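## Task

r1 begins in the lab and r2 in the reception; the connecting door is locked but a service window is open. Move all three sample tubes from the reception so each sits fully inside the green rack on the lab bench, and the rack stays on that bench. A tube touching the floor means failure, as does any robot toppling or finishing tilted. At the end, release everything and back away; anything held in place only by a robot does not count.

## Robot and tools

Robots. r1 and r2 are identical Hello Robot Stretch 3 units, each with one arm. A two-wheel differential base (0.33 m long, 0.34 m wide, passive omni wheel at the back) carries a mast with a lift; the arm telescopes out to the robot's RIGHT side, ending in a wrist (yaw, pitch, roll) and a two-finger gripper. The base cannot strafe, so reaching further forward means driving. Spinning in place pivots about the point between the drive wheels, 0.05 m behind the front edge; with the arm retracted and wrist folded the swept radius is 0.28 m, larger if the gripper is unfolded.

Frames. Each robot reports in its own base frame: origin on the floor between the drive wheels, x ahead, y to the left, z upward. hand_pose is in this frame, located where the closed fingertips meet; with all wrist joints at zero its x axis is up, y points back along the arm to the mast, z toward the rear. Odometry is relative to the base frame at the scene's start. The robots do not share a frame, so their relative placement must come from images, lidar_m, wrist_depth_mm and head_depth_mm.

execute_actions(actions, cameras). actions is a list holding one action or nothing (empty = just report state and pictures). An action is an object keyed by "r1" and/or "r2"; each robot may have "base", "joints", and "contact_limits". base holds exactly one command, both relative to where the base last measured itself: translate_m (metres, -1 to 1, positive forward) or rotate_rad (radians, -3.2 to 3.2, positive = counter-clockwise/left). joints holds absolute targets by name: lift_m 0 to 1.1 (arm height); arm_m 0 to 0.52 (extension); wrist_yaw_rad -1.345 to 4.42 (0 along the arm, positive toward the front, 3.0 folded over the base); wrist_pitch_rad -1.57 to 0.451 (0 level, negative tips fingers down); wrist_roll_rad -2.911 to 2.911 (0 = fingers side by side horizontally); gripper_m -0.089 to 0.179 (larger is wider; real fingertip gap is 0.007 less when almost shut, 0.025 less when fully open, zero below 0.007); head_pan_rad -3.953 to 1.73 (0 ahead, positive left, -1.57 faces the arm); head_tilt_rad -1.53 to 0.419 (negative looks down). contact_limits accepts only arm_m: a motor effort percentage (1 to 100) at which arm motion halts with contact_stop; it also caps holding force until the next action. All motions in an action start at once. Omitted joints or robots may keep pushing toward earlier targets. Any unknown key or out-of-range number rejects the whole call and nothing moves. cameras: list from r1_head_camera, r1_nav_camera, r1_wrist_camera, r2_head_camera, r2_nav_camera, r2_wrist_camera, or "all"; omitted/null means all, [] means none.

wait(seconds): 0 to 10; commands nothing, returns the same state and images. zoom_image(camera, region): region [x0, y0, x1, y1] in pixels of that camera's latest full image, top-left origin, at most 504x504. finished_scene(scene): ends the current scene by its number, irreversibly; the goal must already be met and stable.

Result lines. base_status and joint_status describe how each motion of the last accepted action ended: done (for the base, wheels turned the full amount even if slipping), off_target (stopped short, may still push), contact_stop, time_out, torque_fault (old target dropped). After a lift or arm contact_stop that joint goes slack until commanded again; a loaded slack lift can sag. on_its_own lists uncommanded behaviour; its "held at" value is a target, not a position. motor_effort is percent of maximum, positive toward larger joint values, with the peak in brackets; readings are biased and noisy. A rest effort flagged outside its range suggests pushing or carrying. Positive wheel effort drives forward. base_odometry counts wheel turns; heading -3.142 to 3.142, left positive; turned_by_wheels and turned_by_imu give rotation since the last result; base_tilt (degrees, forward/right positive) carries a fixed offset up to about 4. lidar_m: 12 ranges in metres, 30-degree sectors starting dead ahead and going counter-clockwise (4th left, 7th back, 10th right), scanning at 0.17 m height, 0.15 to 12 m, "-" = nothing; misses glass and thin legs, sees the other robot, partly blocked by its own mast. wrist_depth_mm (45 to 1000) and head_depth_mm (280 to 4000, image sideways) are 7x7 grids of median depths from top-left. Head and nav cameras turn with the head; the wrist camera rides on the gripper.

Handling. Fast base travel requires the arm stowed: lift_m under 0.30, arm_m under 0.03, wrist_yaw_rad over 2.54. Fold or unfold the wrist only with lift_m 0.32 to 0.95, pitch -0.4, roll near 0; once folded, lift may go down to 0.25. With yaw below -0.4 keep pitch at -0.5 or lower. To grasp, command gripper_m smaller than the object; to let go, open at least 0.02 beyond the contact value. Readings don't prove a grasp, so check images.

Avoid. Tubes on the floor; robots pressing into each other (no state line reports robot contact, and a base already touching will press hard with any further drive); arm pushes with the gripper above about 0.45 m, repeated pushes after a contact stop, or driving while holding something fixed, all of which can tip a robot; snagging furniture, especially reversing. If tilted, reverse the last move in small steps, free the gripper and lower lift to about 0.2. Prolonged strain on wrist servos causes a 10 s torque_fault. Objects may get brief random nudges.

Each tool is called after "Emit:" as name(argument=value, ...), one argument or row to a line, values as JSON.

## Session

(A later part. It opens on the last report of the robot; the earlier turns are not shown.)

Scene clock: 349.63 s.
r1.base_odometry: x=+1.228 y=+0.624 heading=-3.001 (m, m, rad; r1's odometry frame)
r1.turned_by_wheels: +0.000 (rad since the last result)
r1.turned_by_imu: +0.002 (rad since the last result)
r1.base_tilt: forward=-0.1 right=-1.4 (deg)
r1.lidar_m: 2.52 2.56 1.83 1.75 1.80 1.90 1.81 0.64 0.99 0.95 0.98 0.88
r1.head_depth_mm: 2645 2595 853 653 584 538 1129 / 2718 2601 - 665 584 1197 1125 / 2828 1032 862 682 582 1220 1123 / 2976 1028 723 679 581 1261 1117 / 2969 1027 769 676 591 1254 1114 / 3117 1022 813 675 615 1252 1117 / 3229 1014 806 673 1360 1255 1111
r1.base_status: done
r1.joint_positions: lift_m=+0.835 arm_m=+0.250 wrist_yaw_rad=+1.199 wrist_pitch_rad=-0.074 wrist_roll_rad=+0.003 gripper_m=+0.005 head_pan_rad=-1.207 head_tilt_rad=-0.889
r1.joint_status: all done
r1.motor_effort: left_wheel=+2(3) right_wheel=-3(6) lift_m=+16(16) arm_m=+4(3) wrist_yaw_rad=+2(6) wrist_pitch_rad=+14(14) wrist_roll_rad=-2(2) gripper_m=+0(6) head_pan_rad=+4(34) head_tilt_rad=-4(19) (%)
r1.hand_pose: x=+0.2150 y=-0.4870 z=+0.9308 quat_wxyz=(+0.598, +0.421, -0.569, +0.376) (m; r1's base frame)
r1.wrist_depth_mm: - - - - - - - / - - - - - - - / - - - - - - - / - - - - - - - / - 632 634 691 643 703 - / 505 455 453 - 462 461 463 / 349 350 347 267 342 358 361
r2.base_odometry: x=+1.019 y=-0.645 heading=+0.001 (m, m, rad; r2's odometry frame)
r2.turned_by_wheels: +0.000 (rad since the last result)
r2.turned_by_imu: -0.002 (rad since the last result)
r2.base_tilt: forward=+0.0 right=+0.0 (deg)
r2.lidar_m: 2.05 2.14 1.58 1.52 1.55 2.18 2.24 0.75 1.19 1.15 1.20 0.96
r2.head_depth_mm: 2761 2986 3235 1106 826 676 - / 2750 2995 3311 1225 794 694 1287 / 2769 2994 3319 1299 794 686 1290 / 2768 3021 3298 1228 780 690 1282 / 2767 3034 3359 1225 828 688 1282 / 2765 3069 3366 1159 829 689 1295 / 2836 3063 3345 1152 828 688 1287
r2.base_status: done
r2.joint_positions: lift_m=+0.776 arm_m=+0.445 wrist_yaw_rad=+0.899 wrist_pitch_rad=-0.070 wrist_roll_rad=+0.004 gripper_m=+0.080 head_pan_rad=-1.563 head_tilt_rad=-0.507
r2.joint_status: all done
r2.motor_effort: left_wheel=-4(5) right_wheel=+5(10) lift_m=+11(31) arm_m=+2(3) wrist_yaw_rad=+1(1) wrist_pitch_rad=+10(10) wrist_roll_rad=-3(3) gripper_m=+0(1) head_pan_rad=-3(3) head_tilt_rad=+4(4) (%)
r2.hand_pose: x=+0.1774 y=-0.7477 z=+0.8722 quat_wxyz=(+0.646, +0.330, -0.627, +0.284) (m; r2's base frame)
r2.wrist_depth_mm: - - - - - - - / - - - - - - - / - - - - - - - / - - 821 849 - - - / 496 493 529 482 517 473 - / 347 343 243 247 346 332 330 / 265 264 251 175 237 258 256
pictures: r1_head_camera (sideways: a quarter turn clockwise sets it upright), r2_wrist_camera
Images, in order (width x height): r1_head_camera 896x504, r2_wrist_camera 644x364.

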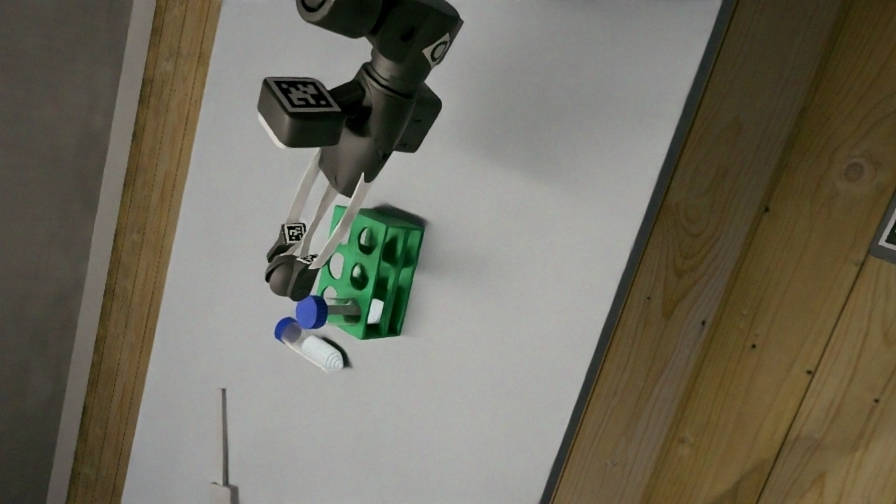

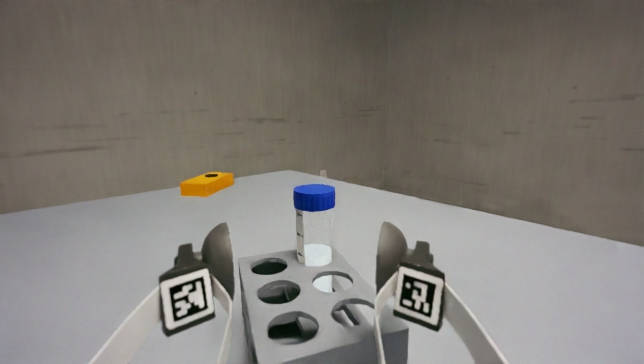

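Emit:
execute_actions(
  actions=[
    {"r1":{"joints":{"lift_m":1.05}},"r2":{"base":{"translate_m":0.07},"joints":{"arm_m":0.515}}},
  ],
  cameras=["r2_wrist_camera"],
)

Emit:
execute_actions(
  actions=[
    {"r1":{"base":{"translate_m":0.36},"joints":{"wrist_yaw_rad":0,"wrist_pitch_rad":-1.45,"arm_m":0.4,"gripper_m":0.08,"head_pan_rad":-1.57,"head_tilt_rad":-0.8}}},
  ],
  cameras=["r1_wrist_camera","r1_head_camera"],
)

Scene clock: 353.10 s.
r1.base_odometry: x=+1.228 y=+0.624 heading=-3.001 (m, m, rad; r1's odometry frame)
r1.turned_by_wheels: +0.000 (rad since the last result)
r1.turned_by_imu: +0.000 (rad since the last result)
r1.base_tilt: forward=-0.1 right=-1.3 (deg)
r1.lidar_m: 2.53 2.56 1.83 1.75 1.80 1.89 1.81 0.63 0.99 0.95 0.97 0.88
r1.head_depth_mm: - 1004 829 685 582 537 1123 / 2725 2550 823 683 584 1206 1124 / 2942 1038 825 680 579 1221 1116 / 3073 1032 817 678 578 1267 1122 / 3053 1029 770 678 591 1260 1114 / 3087 1018 810 677 615 1248 1117 / 3177 1019 810 672 1349 1245 1113
r1.base_status: not commanded
r1.joint_positions: lift_m=+1.050 arm_m=+0.250 wrist_yaw_rad=+1.199 wrist_pitch_rad=-0.074 wrist_roll_rad=+0.003 gripper_m=+0.005 head_pan_rad=-1.207 head_tilt_rad=-0.889
r1.joint_status: all done
r1.motor_effort: left_wheel=+2(2) right_wheel=-3(3) lift_m=+21(18) arm_m=+4(3) wrist_yaw_rad=+0(1) wrist_pitch_rad=+14(14) wrist_roll_rad=-2(2) gripper_m=+0(1) head_pan_rad=+4(4) head_tilt_rad=-4(4) (%)
r1.hand_pose: x=+0.2150 y=-0.4870 z=+1.1455 quat_wxyz=(+0.598, +0.421, -0.569, +0.376) (m; r1's base frame)
r1.wrist_depth_mm: - - - - - - - / - - - - - - - / - - - - - - - / - - - - - - - / - - - - - - - / - - - - - - - / - 659 652 650 648 739 -
r2.base_odometry: x=+1.089 y=-0.645 heading=+0.001 (m, m, rad; r2's odometry frame)
r2.turned_by_wheels: +0.000 (rad since the last result)
r2.turned_by_imu: +0.000 (rad since the last result)
r2.base_tilt: forward=-0.1 right=-0.1 (deg)
r2.lidar_m: 1.98 2.06 1.57 1.52 1.57 2.17 2.30 0.80 1.19 1.15 1.19 0.90
r2.head_depth_mm: 2734 2998 3263 1147 823 689 - / 2720 3004 3283 1226 861 689 1257 / 2763 2950 3304 1305 826 687 1290 / 2771 3005 3355 1302 810 686 1292 / 2830 3013 3379 1225 829 687 1287 / 2782 3014 3369 1152 828 687 1282 / 2785 3042 3412 1157 831 690 1297
r2.base_status: done
r2.joint_positions: lift_m=+0.776 arm_m=+0.515 wrist_yaw_rad=+0.899 wrist_pitch_rad=-0.070 wrist_roll_rad=+0.004 gripper_m=+0.080 head_pan_rad=-1.563 head_tilt_rad=-0.507
r2.joint_status: all done
r2.motor_effort: left_wheel=-4(5) right_wheel=+5(10) lift_m=+11(11) arm_m=+3(2) wrist_yaw_rad=+1(1) wrist_pitch_rad=+9(10) wrist_roll_rad=-3(3) gripper_m=+0(1) head_pan_rad=-3(3) head_tilt_rad=+4(4) (%)
r2.hand_pose: x=+0.1774 y=-0.8177 z=+0.8722 quat_wxyz=(+0.646, +0.330, -0.627, +0.284) (m; r2's base frame)
r2.wrist_depth_mm: - - - - - - - / - - - - - - - / - - - - - - - / - - 846 - - - - / 497 493 535 443 513 471 - / 345 343 312 319 345 332 330 / 265 263 181 171 246 256 256
pictures: r2_wrist_camera
Images, in order (width x height): r2_wrist_camera 644x364.

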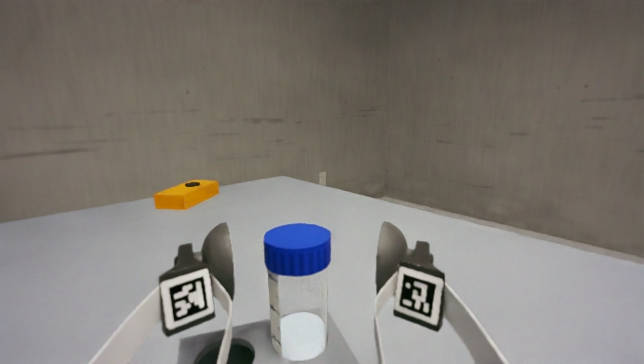

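Scene clock: 357.77 s.
r1.base_odometry: x=+0.871 y=+0.573 heading=-3.001 (m, m, rad; r1's odometry frame)
r1.turned_by_wheels: +0.000 (rad since the last result)
r1.turned_by_imu: -0.001 (rad since the last result)
r1.base_tilt: forward=-0.2 right=-1.3 (deg)
r1.lidar_m: 2.17 2.22 1.84 1.76 1.81 2.26 2.17 0.97 0.98 0.93 0.96 0.55
r1.head_depth_mm: 2699 2959 942 749 620 554 1156 / 2791 2958 937 680 619 554 1151 / - 2874 934 700 618 550 1146 / 2708 2879 932 720 613 548 1142 / 2657 2950 924 737 614 548 1131 / 2660 2946 924 733 613 547 1136 / 2710 2909 920 733 610 545 1127
r1.base_status: done
r1.joint_positions: lift_m=+1.050 arm_m=+0.400 wrist_yaw_rad=+0.002 wrist_pitch_rad=-1.445 wrist_roll_rad=+0.002 gripper_m=+0.080 head_pan_rad=-1.563 head_tilt_rad=-0.804
r1.joint_status: all done
r1.motor_effort: left_wheel=+2(5) right_wheel=-3(4) lift_m=+20(21) arm_m=+4(6) wrist_yaw_rad=+0(0) wrist_pitch_rad=-3(14) wrist_roll_rad=-1(2) gripper_m=+0(81) head_pan_rad=-5(35) head_tilt_rad=+2(10) (%)
r1.hand_pose: x=-0.0216 y=-0.5528 z=+0.9313 quat_wxyz=(+0.530, +0.468, -0.530, -0.468) (m; r1's base frame)
r1.wrist_depth_mm: 319 321 320 320 321 321 321 / 319 320 319 321 320 320 321 / 321 322 323 321 321 321 321 / 322 324 323 323 323 325 323 / 324 324 323 322 293 264 323 / 326 323 323 323 266 264 325 / 326 325 324 326 325 323 325
r2.base_odometry: x=+1.089 y=-0.645 heading=+0.001 (m, m, rad; r2's odometry frame)
r2.turned_by_wheels: +0.000 (rad since the last result)
r2.turned_by_imu: +0.000 (rad since the last result)
r2.base_tilt: forward=+0.0 right=+0.0 (deg)
r2.lidar_m: 1.98 2.06 1.57 1.52 1.57 2.18 2.31 0.81 1.19 1.15 1.19 0.90
r2.head_depth_mm: 2716 2964 3272 1157 826 687 - / 2741 3021 3334 1222 864 686 1250 / 2767 2994 3292 1302 831 687 1285 / 2735 2991 3299 1301 807 687 1286 / 2789 3008 3389 1226 830 688 1288 / 2776 3099 3351 1159 832 687 1285 / 2808 3049 3414 1162 827 692 1283
r2.base_status: not commanded
r2.joint_positions: lift_m=+0.776 arm_m=+0.515 wrist_yaw_rad=+0.899 wrist_pitch_rad=-0.070 wrist_roll_rad=+0.004 gripper_m=+0.080 head_pan_rad=-1.563 head_tilt_rad=-0.507
r2.joint_status: not commanded
r2.motor_effort: left_wheel=-4(3) right_wheel=+5(4) lift_m=+11(11) arm_m=+2(3) wrist_yaw_rad=+1(1) wrist_pitch_rad=+10(10) wrist_roll_rad=-3(3) gripper_m=+1(0) head_pan_rad=-3(3) head_tilt_rad=+5(4) (%)
r2.hand_pose: x=+0.1774 y=-0.8177 z=+0.8722 quat_wxyz=(+0.646, +0.330, -0.627, +0.284) (m; r2's base frame)
r2.wrist_depth_mm: - - - - - - - / - - - - - - - / - - - - - - - / - - 831 - - - - / 492 495 531 439 515 473 - / 342 344 313 318 344 334 328 / 265 262 181 172 248 259 258
pictures: r1_head_camera (sideways: a quarter turn clockwise sets it upright), r1_wrist_camera
Images, in order (width x height): r1_head_camera 896x504, r1_wrist_camera 644x364.

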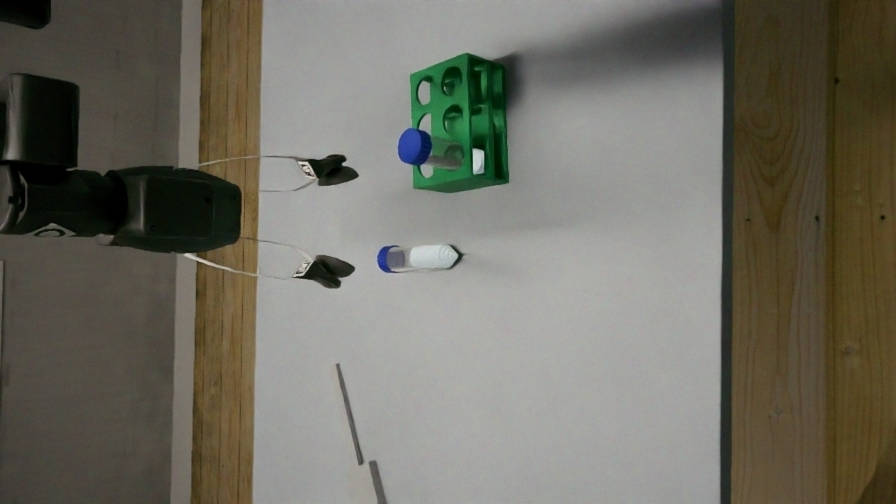

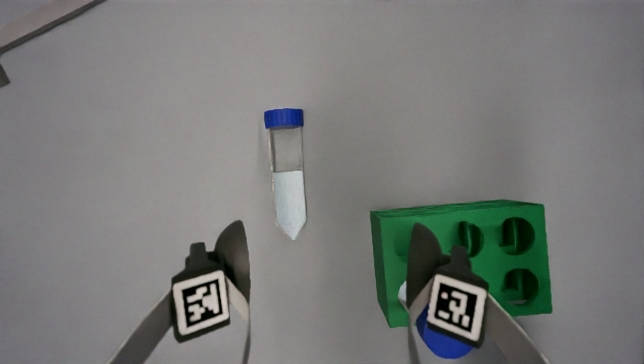

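Emit:
execute_actions(
  actions=[
    {"r1":{"base":{"translate_m":0.035},"joints":{"arm_m":0.48,"lift_m":0.94}},"r2":{"base":{"translate_m":0.006},"joints":{"gripper_m":0.0}}},
  ],
  cameras=["r1_wrist_camera","r1_head_camera","r2_wrist_camera"],
)

Scene clock: 359.90 s.
r1.base_odometry: x=+0.837 y=+0.568 heading=-3.001 (m, m, rad; r1's odometry frame)
r1.turned_by_wheels: +0.000 (rad since the last result)
r1.turned_by_imu: +0.000 (rad since the last result)
r1.base_tilt: forward=-0.2 right=-1.3 (deg)
r1.lidar_m: 2.13 2.18 1.84 1.76 1.81 2.31 2.20 1.00 0.98 0.93 0.96 0.52
r1.head_depth_mm: 2666 - - 681 621 553 1155 / 2591 2997 935 669 619 552 1151 / 2544 2849 928 743 617 552 1140 / 2667 2947 929 731 614 549 1142 / 2649 2974 925 739 613 550 1137 / 2716 2962 925 736 614 547 1137 / 2700 2952 914 733 609 545 1134
r1.base_status: done
r1.joint_positions: lift_m=+0.940 arm_m=+0.480 wrist_yaw_rad=+0.001 wrist_pitch_rad=-1.446 wrist_roll_rad=+0.002 gripper_m=+0.080 head_pan_rad=-1.563 head_tilt_rad=-0.804
r1.joint_status: all done
r1.motor_effort: left_wheel=+2(5) right_wheel=-3(4) lift_m=+16(20) arm_m=+4(3) wrist_yaw_rad=-1(2) wrist_pitch_rad=-2(3) wrist_roll_rad=-1(1) gripper_m=+0(0) head_pan_rad=-5(5) head_tilt_rad=+2(2) (%)
r1.hand_pose: x=-0.0216 y=-0.6325 z=+0.8216 quat_wxyz=(+0.530, +0.468, -0.530, -0.468) (m; r1's base frame)
r1.wrist_depth_mm: 210 212 212 212 212 212 211 / 213 212 212 213 212 213 212 / 213 213 213 212 213 213 213 / 213 213 214 215 214 213 214 / 215 214 215 215 213 214 214 / 215 215 215 215 215 215 215 / 216 217 216 194 215 215 215
r2.base_odometry: x=+1.095 y=-0.645 heading=+0.001 (m, m, rad; r2's odometry frame)
r2.turned_by_wheels: +0.000 (rad since the last result)
r2.turned_by_imu: +0.000 (rad since the last result)
r2.base_tilt: forward=-0.1 right=+0.0 (deg)
r2.lidar_m: 1.97 2.06 1.57 1.52 1.57 2.17 2.32 0.81 1.19 1.15 1.19 0.90
r2.head_depth_mm: 2729 2949 3299 1153 829 687 - / 2716 3009 3304 1226 863 686 1253 / 2721 3052 3325 1302 828 688 1291 / 2787 3008 3325 1301 809 690 1287 / 2749 2998 3360 1222 828 689 1288 / 2782 3033 3406 1151 826 688 1289 / 2780 3045 3352 1151 828 690 1286
r2.base_status: done
r2.joint_positions: lift_m=+0.776 arm_m=+0.515 wrist_yaw_rad=+0.899 wrist_pitch_rad=-0.072 wrist_roll_rad=+0.004 gripper_m=+0.001 head_pan_rad=-1.563 head_tilt_rad=-0.507
r2.joint_status: all done
r2.motor_effort: left_wheel=-4(6) right_wheel=+4(12) lift_m=+11(11) arm_m=+3(2) wrist_yaw_rad=+1(1) wrist_pitch_rad=+10(10) wrist_roll_rad=-3(3) gripper_m=-18(95) head_pan_rad=-3(3) head_tilt_rad=+4(4) (%)
r2.hand_pose: x=+0.1773 y=-0.8177 z=+0.8719 quat_wxyz=(+0.646, +0.331, -0.626, +0.283) (m; r2's base frame)
r2.wrist_depth_mm: - - - - - - - / - - - - - - - / - - - - - - - / - - 821 - - - - / 498 486 522 160 474 469 - / 344 342 - 300 347 333 331 / 265 264 175 163 258 258 256
pictures: r1_head_camera (sideways: a quarter turn clockwise sets it upright), r1_wrist_camera, r2_wrist_camera
Images, in order (width x height): r1_head_camera 896x504, r1_wrist_camera 644x364, r2_wrist_camera 644x364.

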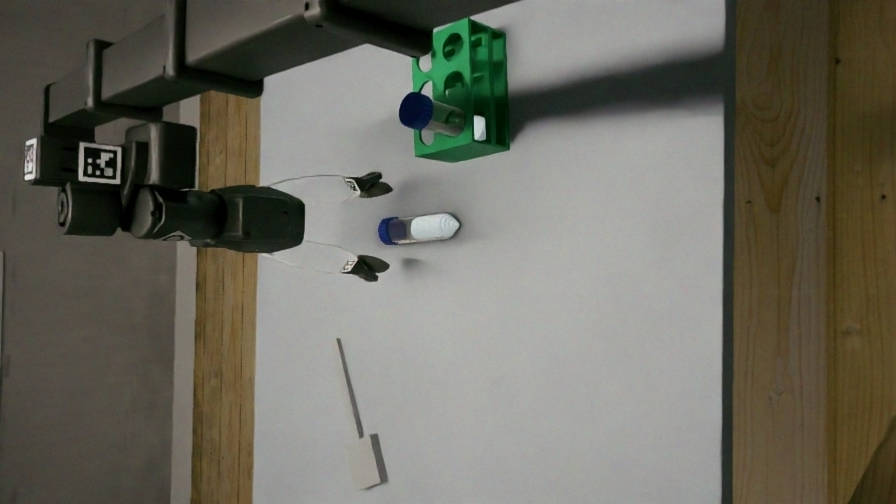

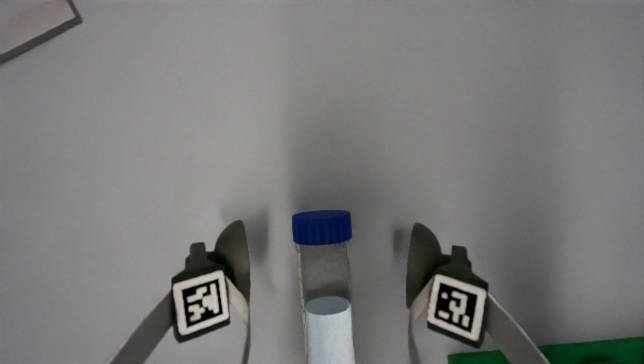

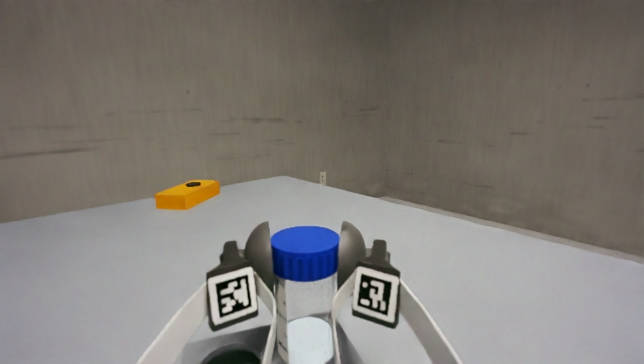

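Emit:
execute_actions(
  actions=[
    {"r1":{"joints":{"lift_m":0.912}},"r2":{"joints":{"lift_m":0.87}}},
  ],
  cameras=[],
)

Emit:
execute_actions(
  actions=[
    {"r1":{"joints":{"gripper_m":-0.005}}},
  ],
  cameras=["r1_wrist_camera"],
)

Emit:
execute_actions(
  actions=[
    {"r1":{"joints":{"lift_m":1.0,"arm_m":0.25}},"r2":{"base":{"translate_m":-1},"joints":{"arm_m":0,"wrist_yaw_rad":0}}},
  ],
  cameras=["r1_wrist_camera"],
)

Scene clock: 361.97 s.
r1.base_odometry: x=+0.837 y=+0.568 heading=-3.001 (m, m, rad; r1's odometry frame)
r1.turned_by_wheels: +0.000 (rad since the last result)
r1.turned_by_imu: +0.000 (rad since the last result)
r1.base_tilt: forward=-0.1 right=-1.3 (deg)
r1.lidar_m: 2.13 2.18 1.84 1.76 1.81 2.31 2.21 1.00 0.98 0.93 0.96 0.52
r1.head_depth_mm: 2697 2997 - - 606 553 1143 / 2648 - 903 669 618 552 1150 / 2592 - 901 721 615 551 1143 / 2663 2943 895 723 616 548 1137 / 2675 2930 928 735 614 549 1139 / 2660 2946 920 733 611 546 1136 / 2674 2937 914 731 611 545 1131
r1.base_status: not commanded
r1.joint_positions: lift_m=+0.912 arm_m=+0.480 wrist_yaw_rad=+0.001 wrist_pitch_rad=-1.446 wrist_roll_rad=+0.002 gripper_m=+0.080 head_pan_rad=-1.563 head_tilt_rad=-0.804
r1.joint_status: all done
r1.motor_effort: left_wheel=+1(2) right_wheel=-2(3) lift_m=+17(17) arm_m=+3(4) wrist_yaw_rad=-1(0) wrist_pitch_rad=-2(2) wrist_roll_rad=-1(1) gripper_m=-1(1) head_pan_rad=-5(4) head_tilt_rad=+2(2) (%)
r1.hand_pose: x=-0.0216 y=-0.6325 z=+0.7936 quat_wxyz=(+0.530, +0.468, -0.530, -0.468) (m; r1's base frame)
r1.wrist_depth_mm: 185 184 184 184 184 184 184 / 185 186 185 185 185 185 185 / 185 187 186 185 185 185 184 / 186 187 186 186 186 185 186 / 187 187 186 163 186 187 186 / 187 187 187 187 187 187 187 / 187 188 188 182 187 188 188
r2.base_odometry: x=+1.095 y=-0.645 heading=+0.001 (m, m, rad; r2's odometry frame)
r2.turned_by_wheels: +0.000 (rad since the last result)
r2.turned_by_imu: +0.000 (rad since the last result)
r2.base_tilt: forward=-0.1 right=+0.0 (deg)
r2.lidar_m: 1.98 2.06 1.57 1.52 1.57 2.17 2.32 0.81 1.19 1.15 1.20 0.90
r2.head_depth_mm: 2746 3001 3289 1220 - - 1263 / 2765 2931 3295 - 796 685 1286 / 2769 3021 3212 1036 830 689 1282 / 2795 3049 3307 1035 825 688 1288 / 2776 3051 3346 1034 826 688 1285 / 2786 3034 3363 1118 827 690 1283 / 2785 3051 3408 1161 831 689 1292
r2.base_status: not commanded
r2.joint_positions: lift_m=+0.869 arm_m=+0.515 wrist_yaw_rad=+0.899 wrist_pitch_rad=-0.073 wrist_roll_rad=+0.004 gripper_m=+0.001 head_pan_rad=-1.563 head_tilt_rad=-0.507
r2.joint_status: all done
r2.motor_effort: left_wheel=-4(4) right_wheel=+4(4) lift_m=+34(36) arm_m=+2(3) wrist_yaw_rad=+1(1) wrist_pitch_rad=+11(11) wrist_roll_rad=-3(3) gripper_m=-17(17) head_pan_rad=-3(3) head_tilt_rad=+5(4) (%)
r2.hand_pose: x=+0.1773 y=-0.8177 z=+0.9654 quat_wxyz=(+0.647, +0.331, -0.626, +0.283) (m; r2's base frame)
r2.wrist_depth_mm: - - - - - - - / - - - - - - - / - - - - - - - / - - - - - - - / - - 727 159 - - - / 519 516 - 454 516 - - / 401 399 386 172 389 390 384
pictures: none
No camera images: the call's "cameras" was empty. Leave "cameras" out to get every camera's image.

Scene clock: 363.30 s.
r1.base_odometry: x=+0.837 y=+0.568 heading=-3.001 (m, m, rad; r1's odometry frame)
r1.turned_by_wheels: +0.000 (rad since the last result)
r1.turned_by_imu: +0.000 (rad since the last result)
r1.base_tilt: forward=-0.2 right=-1.3 (deg)
r1.lidar_m: 2.13 2.18 1.84 1.76 1.81 2.31 2.20 1.00 0.98 0.93 0.96 0.51
r1.head_depth_mm: 2692 2993 - - 605 555 1145 / 2618 - 905 669 620 552 1153 / 2597 - 905 733 615 553 1155 / 2688 2925 897 722 614 548 1141 / 2708 2949 925 738 613 548 1133 / 2700 2927 920 737 611 547 1140 / 2684 2894 913 733 610 545 1134
r1.base_status: not commanded
r1.joint_positions: lift_m=+0.912 arm_m=+0.480 wrist_yaw_rad=+0.001 wrist_pitch_rad=-1.448 wrist_roll_rad=+0.002 gripper_m=-0.004 head_pan_rad=-1.563 head_tilt_rad=-0.804
r1.joint_status: all done
r1.motor_effort: left_wheel=+2(2) right_wheel=-3(3) lift_m=+17(16) arm_m=+3(4) wrist_yaw_rad=-1(0) wrist_pitch_rad=-1(2) wrist_roll_rad=-1(1) gripper_m=-13(86) head_pan_rad=-5(5) head_tilt_rad=+1(2) (%)
r1.hand_pose: x=-0.0216 y=-0.6321 z=+0.7936 quat_wxyz=(+0.530, +0.468, -0.530, -0.469) (m; r1's base frame)
r1.wrist_depth_mm: 185 185 185 185 185 184 184 / 186 185 185 185 185 185 185 / 186 186 186 185 185 185 186 / 186 186 187 187 186 186 186 / 187 187 187 156 187 186 187 / 188 188 187 187 187 187 187 / 189 188 188 180 188 188 188
r2.base_odometry: x=+1.095 y=-0.645 heading=+0.001 (m, m, rad; r2's odometry frame)
r2.turned_by_wheels: +0.000 (rad since the last result)
r2.turned_by_imu: +0.000 (rad since the last result)
r2.base_tilt: forward=-0.1 right=+0.0 (deg)
r2.lidar_m: 1.98 2.06 1.57 1.52 1.57 2.18 2.31 0.81 1.19 1.15 1.20 0.90
r2.head_depth_mm: 2722 3001 3240 1214 - - 1251 / 2762 3012 3231 - 796 690 1287 / 2759 2995 3229 1039 825 688 1284 / 2757 2998 3292 1039 826 686 1285 / 2790 3033 3348 1034 827 690 1283 / 2793 3064 3321 1125 827 689 1285 / 2810 3079 3400 1152 828 687 1283
r2.base_status: not commanded
r2.joint_positions: lift_m=+0.869 arm_m=+0.515 wrist_yaw_rad=+0.899 wrist_pitch_rad=-0.073 wrist_roll_rad=+0.004 gripper_m=+0.001 head_pan_rad=-1.563 head_tilt_rad=-0.507
r2.joint_status: not commanded
r2.motor_effort: left_wheel=-4(4) right_wheel=+4(4) lift_m=+34(34) arm_m=+3(2) wrist_yaw_rad=+1(1) wrist_pitch_rad=+11(11) wrist_roll_rad=-3(3) gripper_m=-17(17) head_pan_rad=-3(3) head_tilt_rad=+4(4) (%)
r2.hand_pose: x=+0.1773 y=-0.8177 z=+0.9654 quat_wxyz=(+0.647, +0.331, -0.626, +0.283) (m; r2's base frame)
r2.wrist_depth_mm: - - - - - - - / - - - - - - - / - - - - - - - / - - - - - - - / - - 720 160 - - - / 529 512 - 456 519 - - / 397 401 386 171 391 387 385
pictures: r1_wrist_camera
Images, in order (width x height): r1_wrist_camera 644x364.

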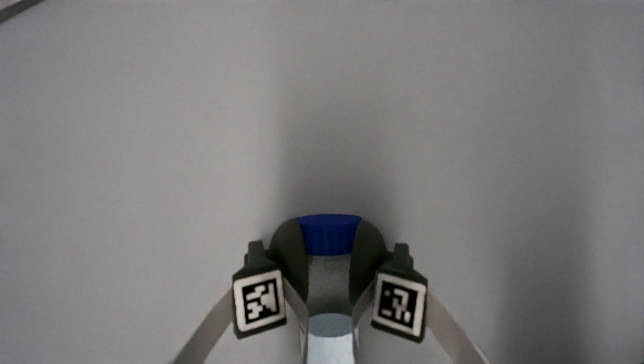

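Scene clock: 374.77 s.
r1.base_odometry: x=+0.837 y=+0.568 heading=-3.001 (m, m, rad; r1's odometry frame)
r1.turned_by_wheels: +0.000 (rad since the last result)
r1.turned_by_imu: +0.001 (rad since the last result)
r1.base_tilt: forward=-0.1 right=-1.3 (deg)
r1.lidar_m: 2.13 2.19 1.84 1.76 1.82 2.31 2.21 1.00 0.98 0.93 0.97 0.52
r1.head_depth_mm: - 2895 939 707 621 554 1147 / - - 921 670 619 553 1147 / 2592 - - 742 619 551 1139 / 2671 2969 931 740 612 549 1138 / 2679 2953 926 741 613 548 1135 / 2644 2893 922 735 612 546 1135 / 2670 2913 919 734 609 544 1131
r1.base_status: not commanded
r1.joint_positions: lift_m=+1.000 arm_m=+0.250 wrist_yaw_rad=+0.001 wrist_pitch_rad=-1.448 wrist_roll_rad=+0.001 gripper_m=-0.005 head_pan_rad=-1.563 head_tilt_rad=-0.803
r1.joint_status: all done
r1.motor_effort: left_wheel=+2(2) right_wheel=-3(3) lift_m=+21(22) arm_m=-3(3) wrist_yaw_rad=-1(1) wrist_pitch_rad=-1(1) wrist_roll_rad=-1(1) gripper_m=-3(13) head_pan_rad=-5(5) head_tilt_rad=+2(1) (%)
r1.hand_pose: x=-0.0216 y=-0.4027 z=+0.8813 quat_wxyz=(+0.530, +0.468, -0.529, -0.469) (m; r1's base frame)
r1.wrist_depth_mm: 271 271 273 271 271 212 212 / 272 272 271 272 271 213 213 / 272 272 272 273 272 271 271 / 272 273 274 273 273 273 273 / 274 275 274 273 273 275 272 / 274 274 276 - 276 275 275 / 277 276 276 277 276 276 277
r2.base_odometry: x=+0.095 y=-0.646 heading=+0.001 (m, m, rad; r2's odometry frame)
r2.turned_by_wheels: +0.000 (rad since the last result)
r2.turned_by_imu: +0.004 (rad since the last result)
r2.base_tilt: forward=+0.0 right=-0.1 (deg)
r2.lidar_m: 2.97 2.15 1.56 1.51 1.59 1.34 1.32 1.37 1.89 1.24 0.59 1.63
r2.head_depth_mm: 2714 2947 3313 2794 2020 1573 1359 / 2718 2978 3267 2816 2027 1565 1358 / 2747 2984 3251 2855 2009 1613 - / 2751 2988 3322 2837 2108 1572 1286 / 2791 3010 3382 2839 2005 1564 1287 / 2763 3072 3379 1304 1861 1532 1286 / 2777 3028 3334 1161 903 1529 1200
r2.base_status: done
r2.joint_positions: lift_m=+0.869 arm_m=+0.002 wrist_yaw_rad=+0.000 wrist_pitch_rad=-0.073 wrist_roll_rad=+0.004 gripper_m=+0.001 head_pan_rad=-1.563 head_tilt_rad=-0.507
r2.joint_status: all done
joint sent to its limit — the command would take r2.arm_m past its lower limit, so that joint was sent only as far as its limit.
r2.motor_effort: left_wheel=-4(7) right_wheel=+5(6) lift_m=+34(34) arm_m=-4(4) wrist_yaw_rad=+0(2) wrist_pitch_rad=+11(11) wrist_roll_rad=-3(3) gripper_m=-17(17) head_pan_rad=-3(3) head_tilt_rad=+4(4) (%)
r2.hand_pose: x=-0.0214 y=-0.4007 z=+0.9653 quat_wxyz=(+0.705, +0.026, -0.708, -0.026) (m; r2's base frame)
r2.wrist_depth_mm: - - - - - - - / - - - - - - - / - - - - - - - / - - - - - - - / 750 751 - 159 - - - / 515 639 - - - - - / 427 - - 171 - - -
pictures: r1_wrist_camera
Images, in order (width x height): r1_wrist_camera 644x364.

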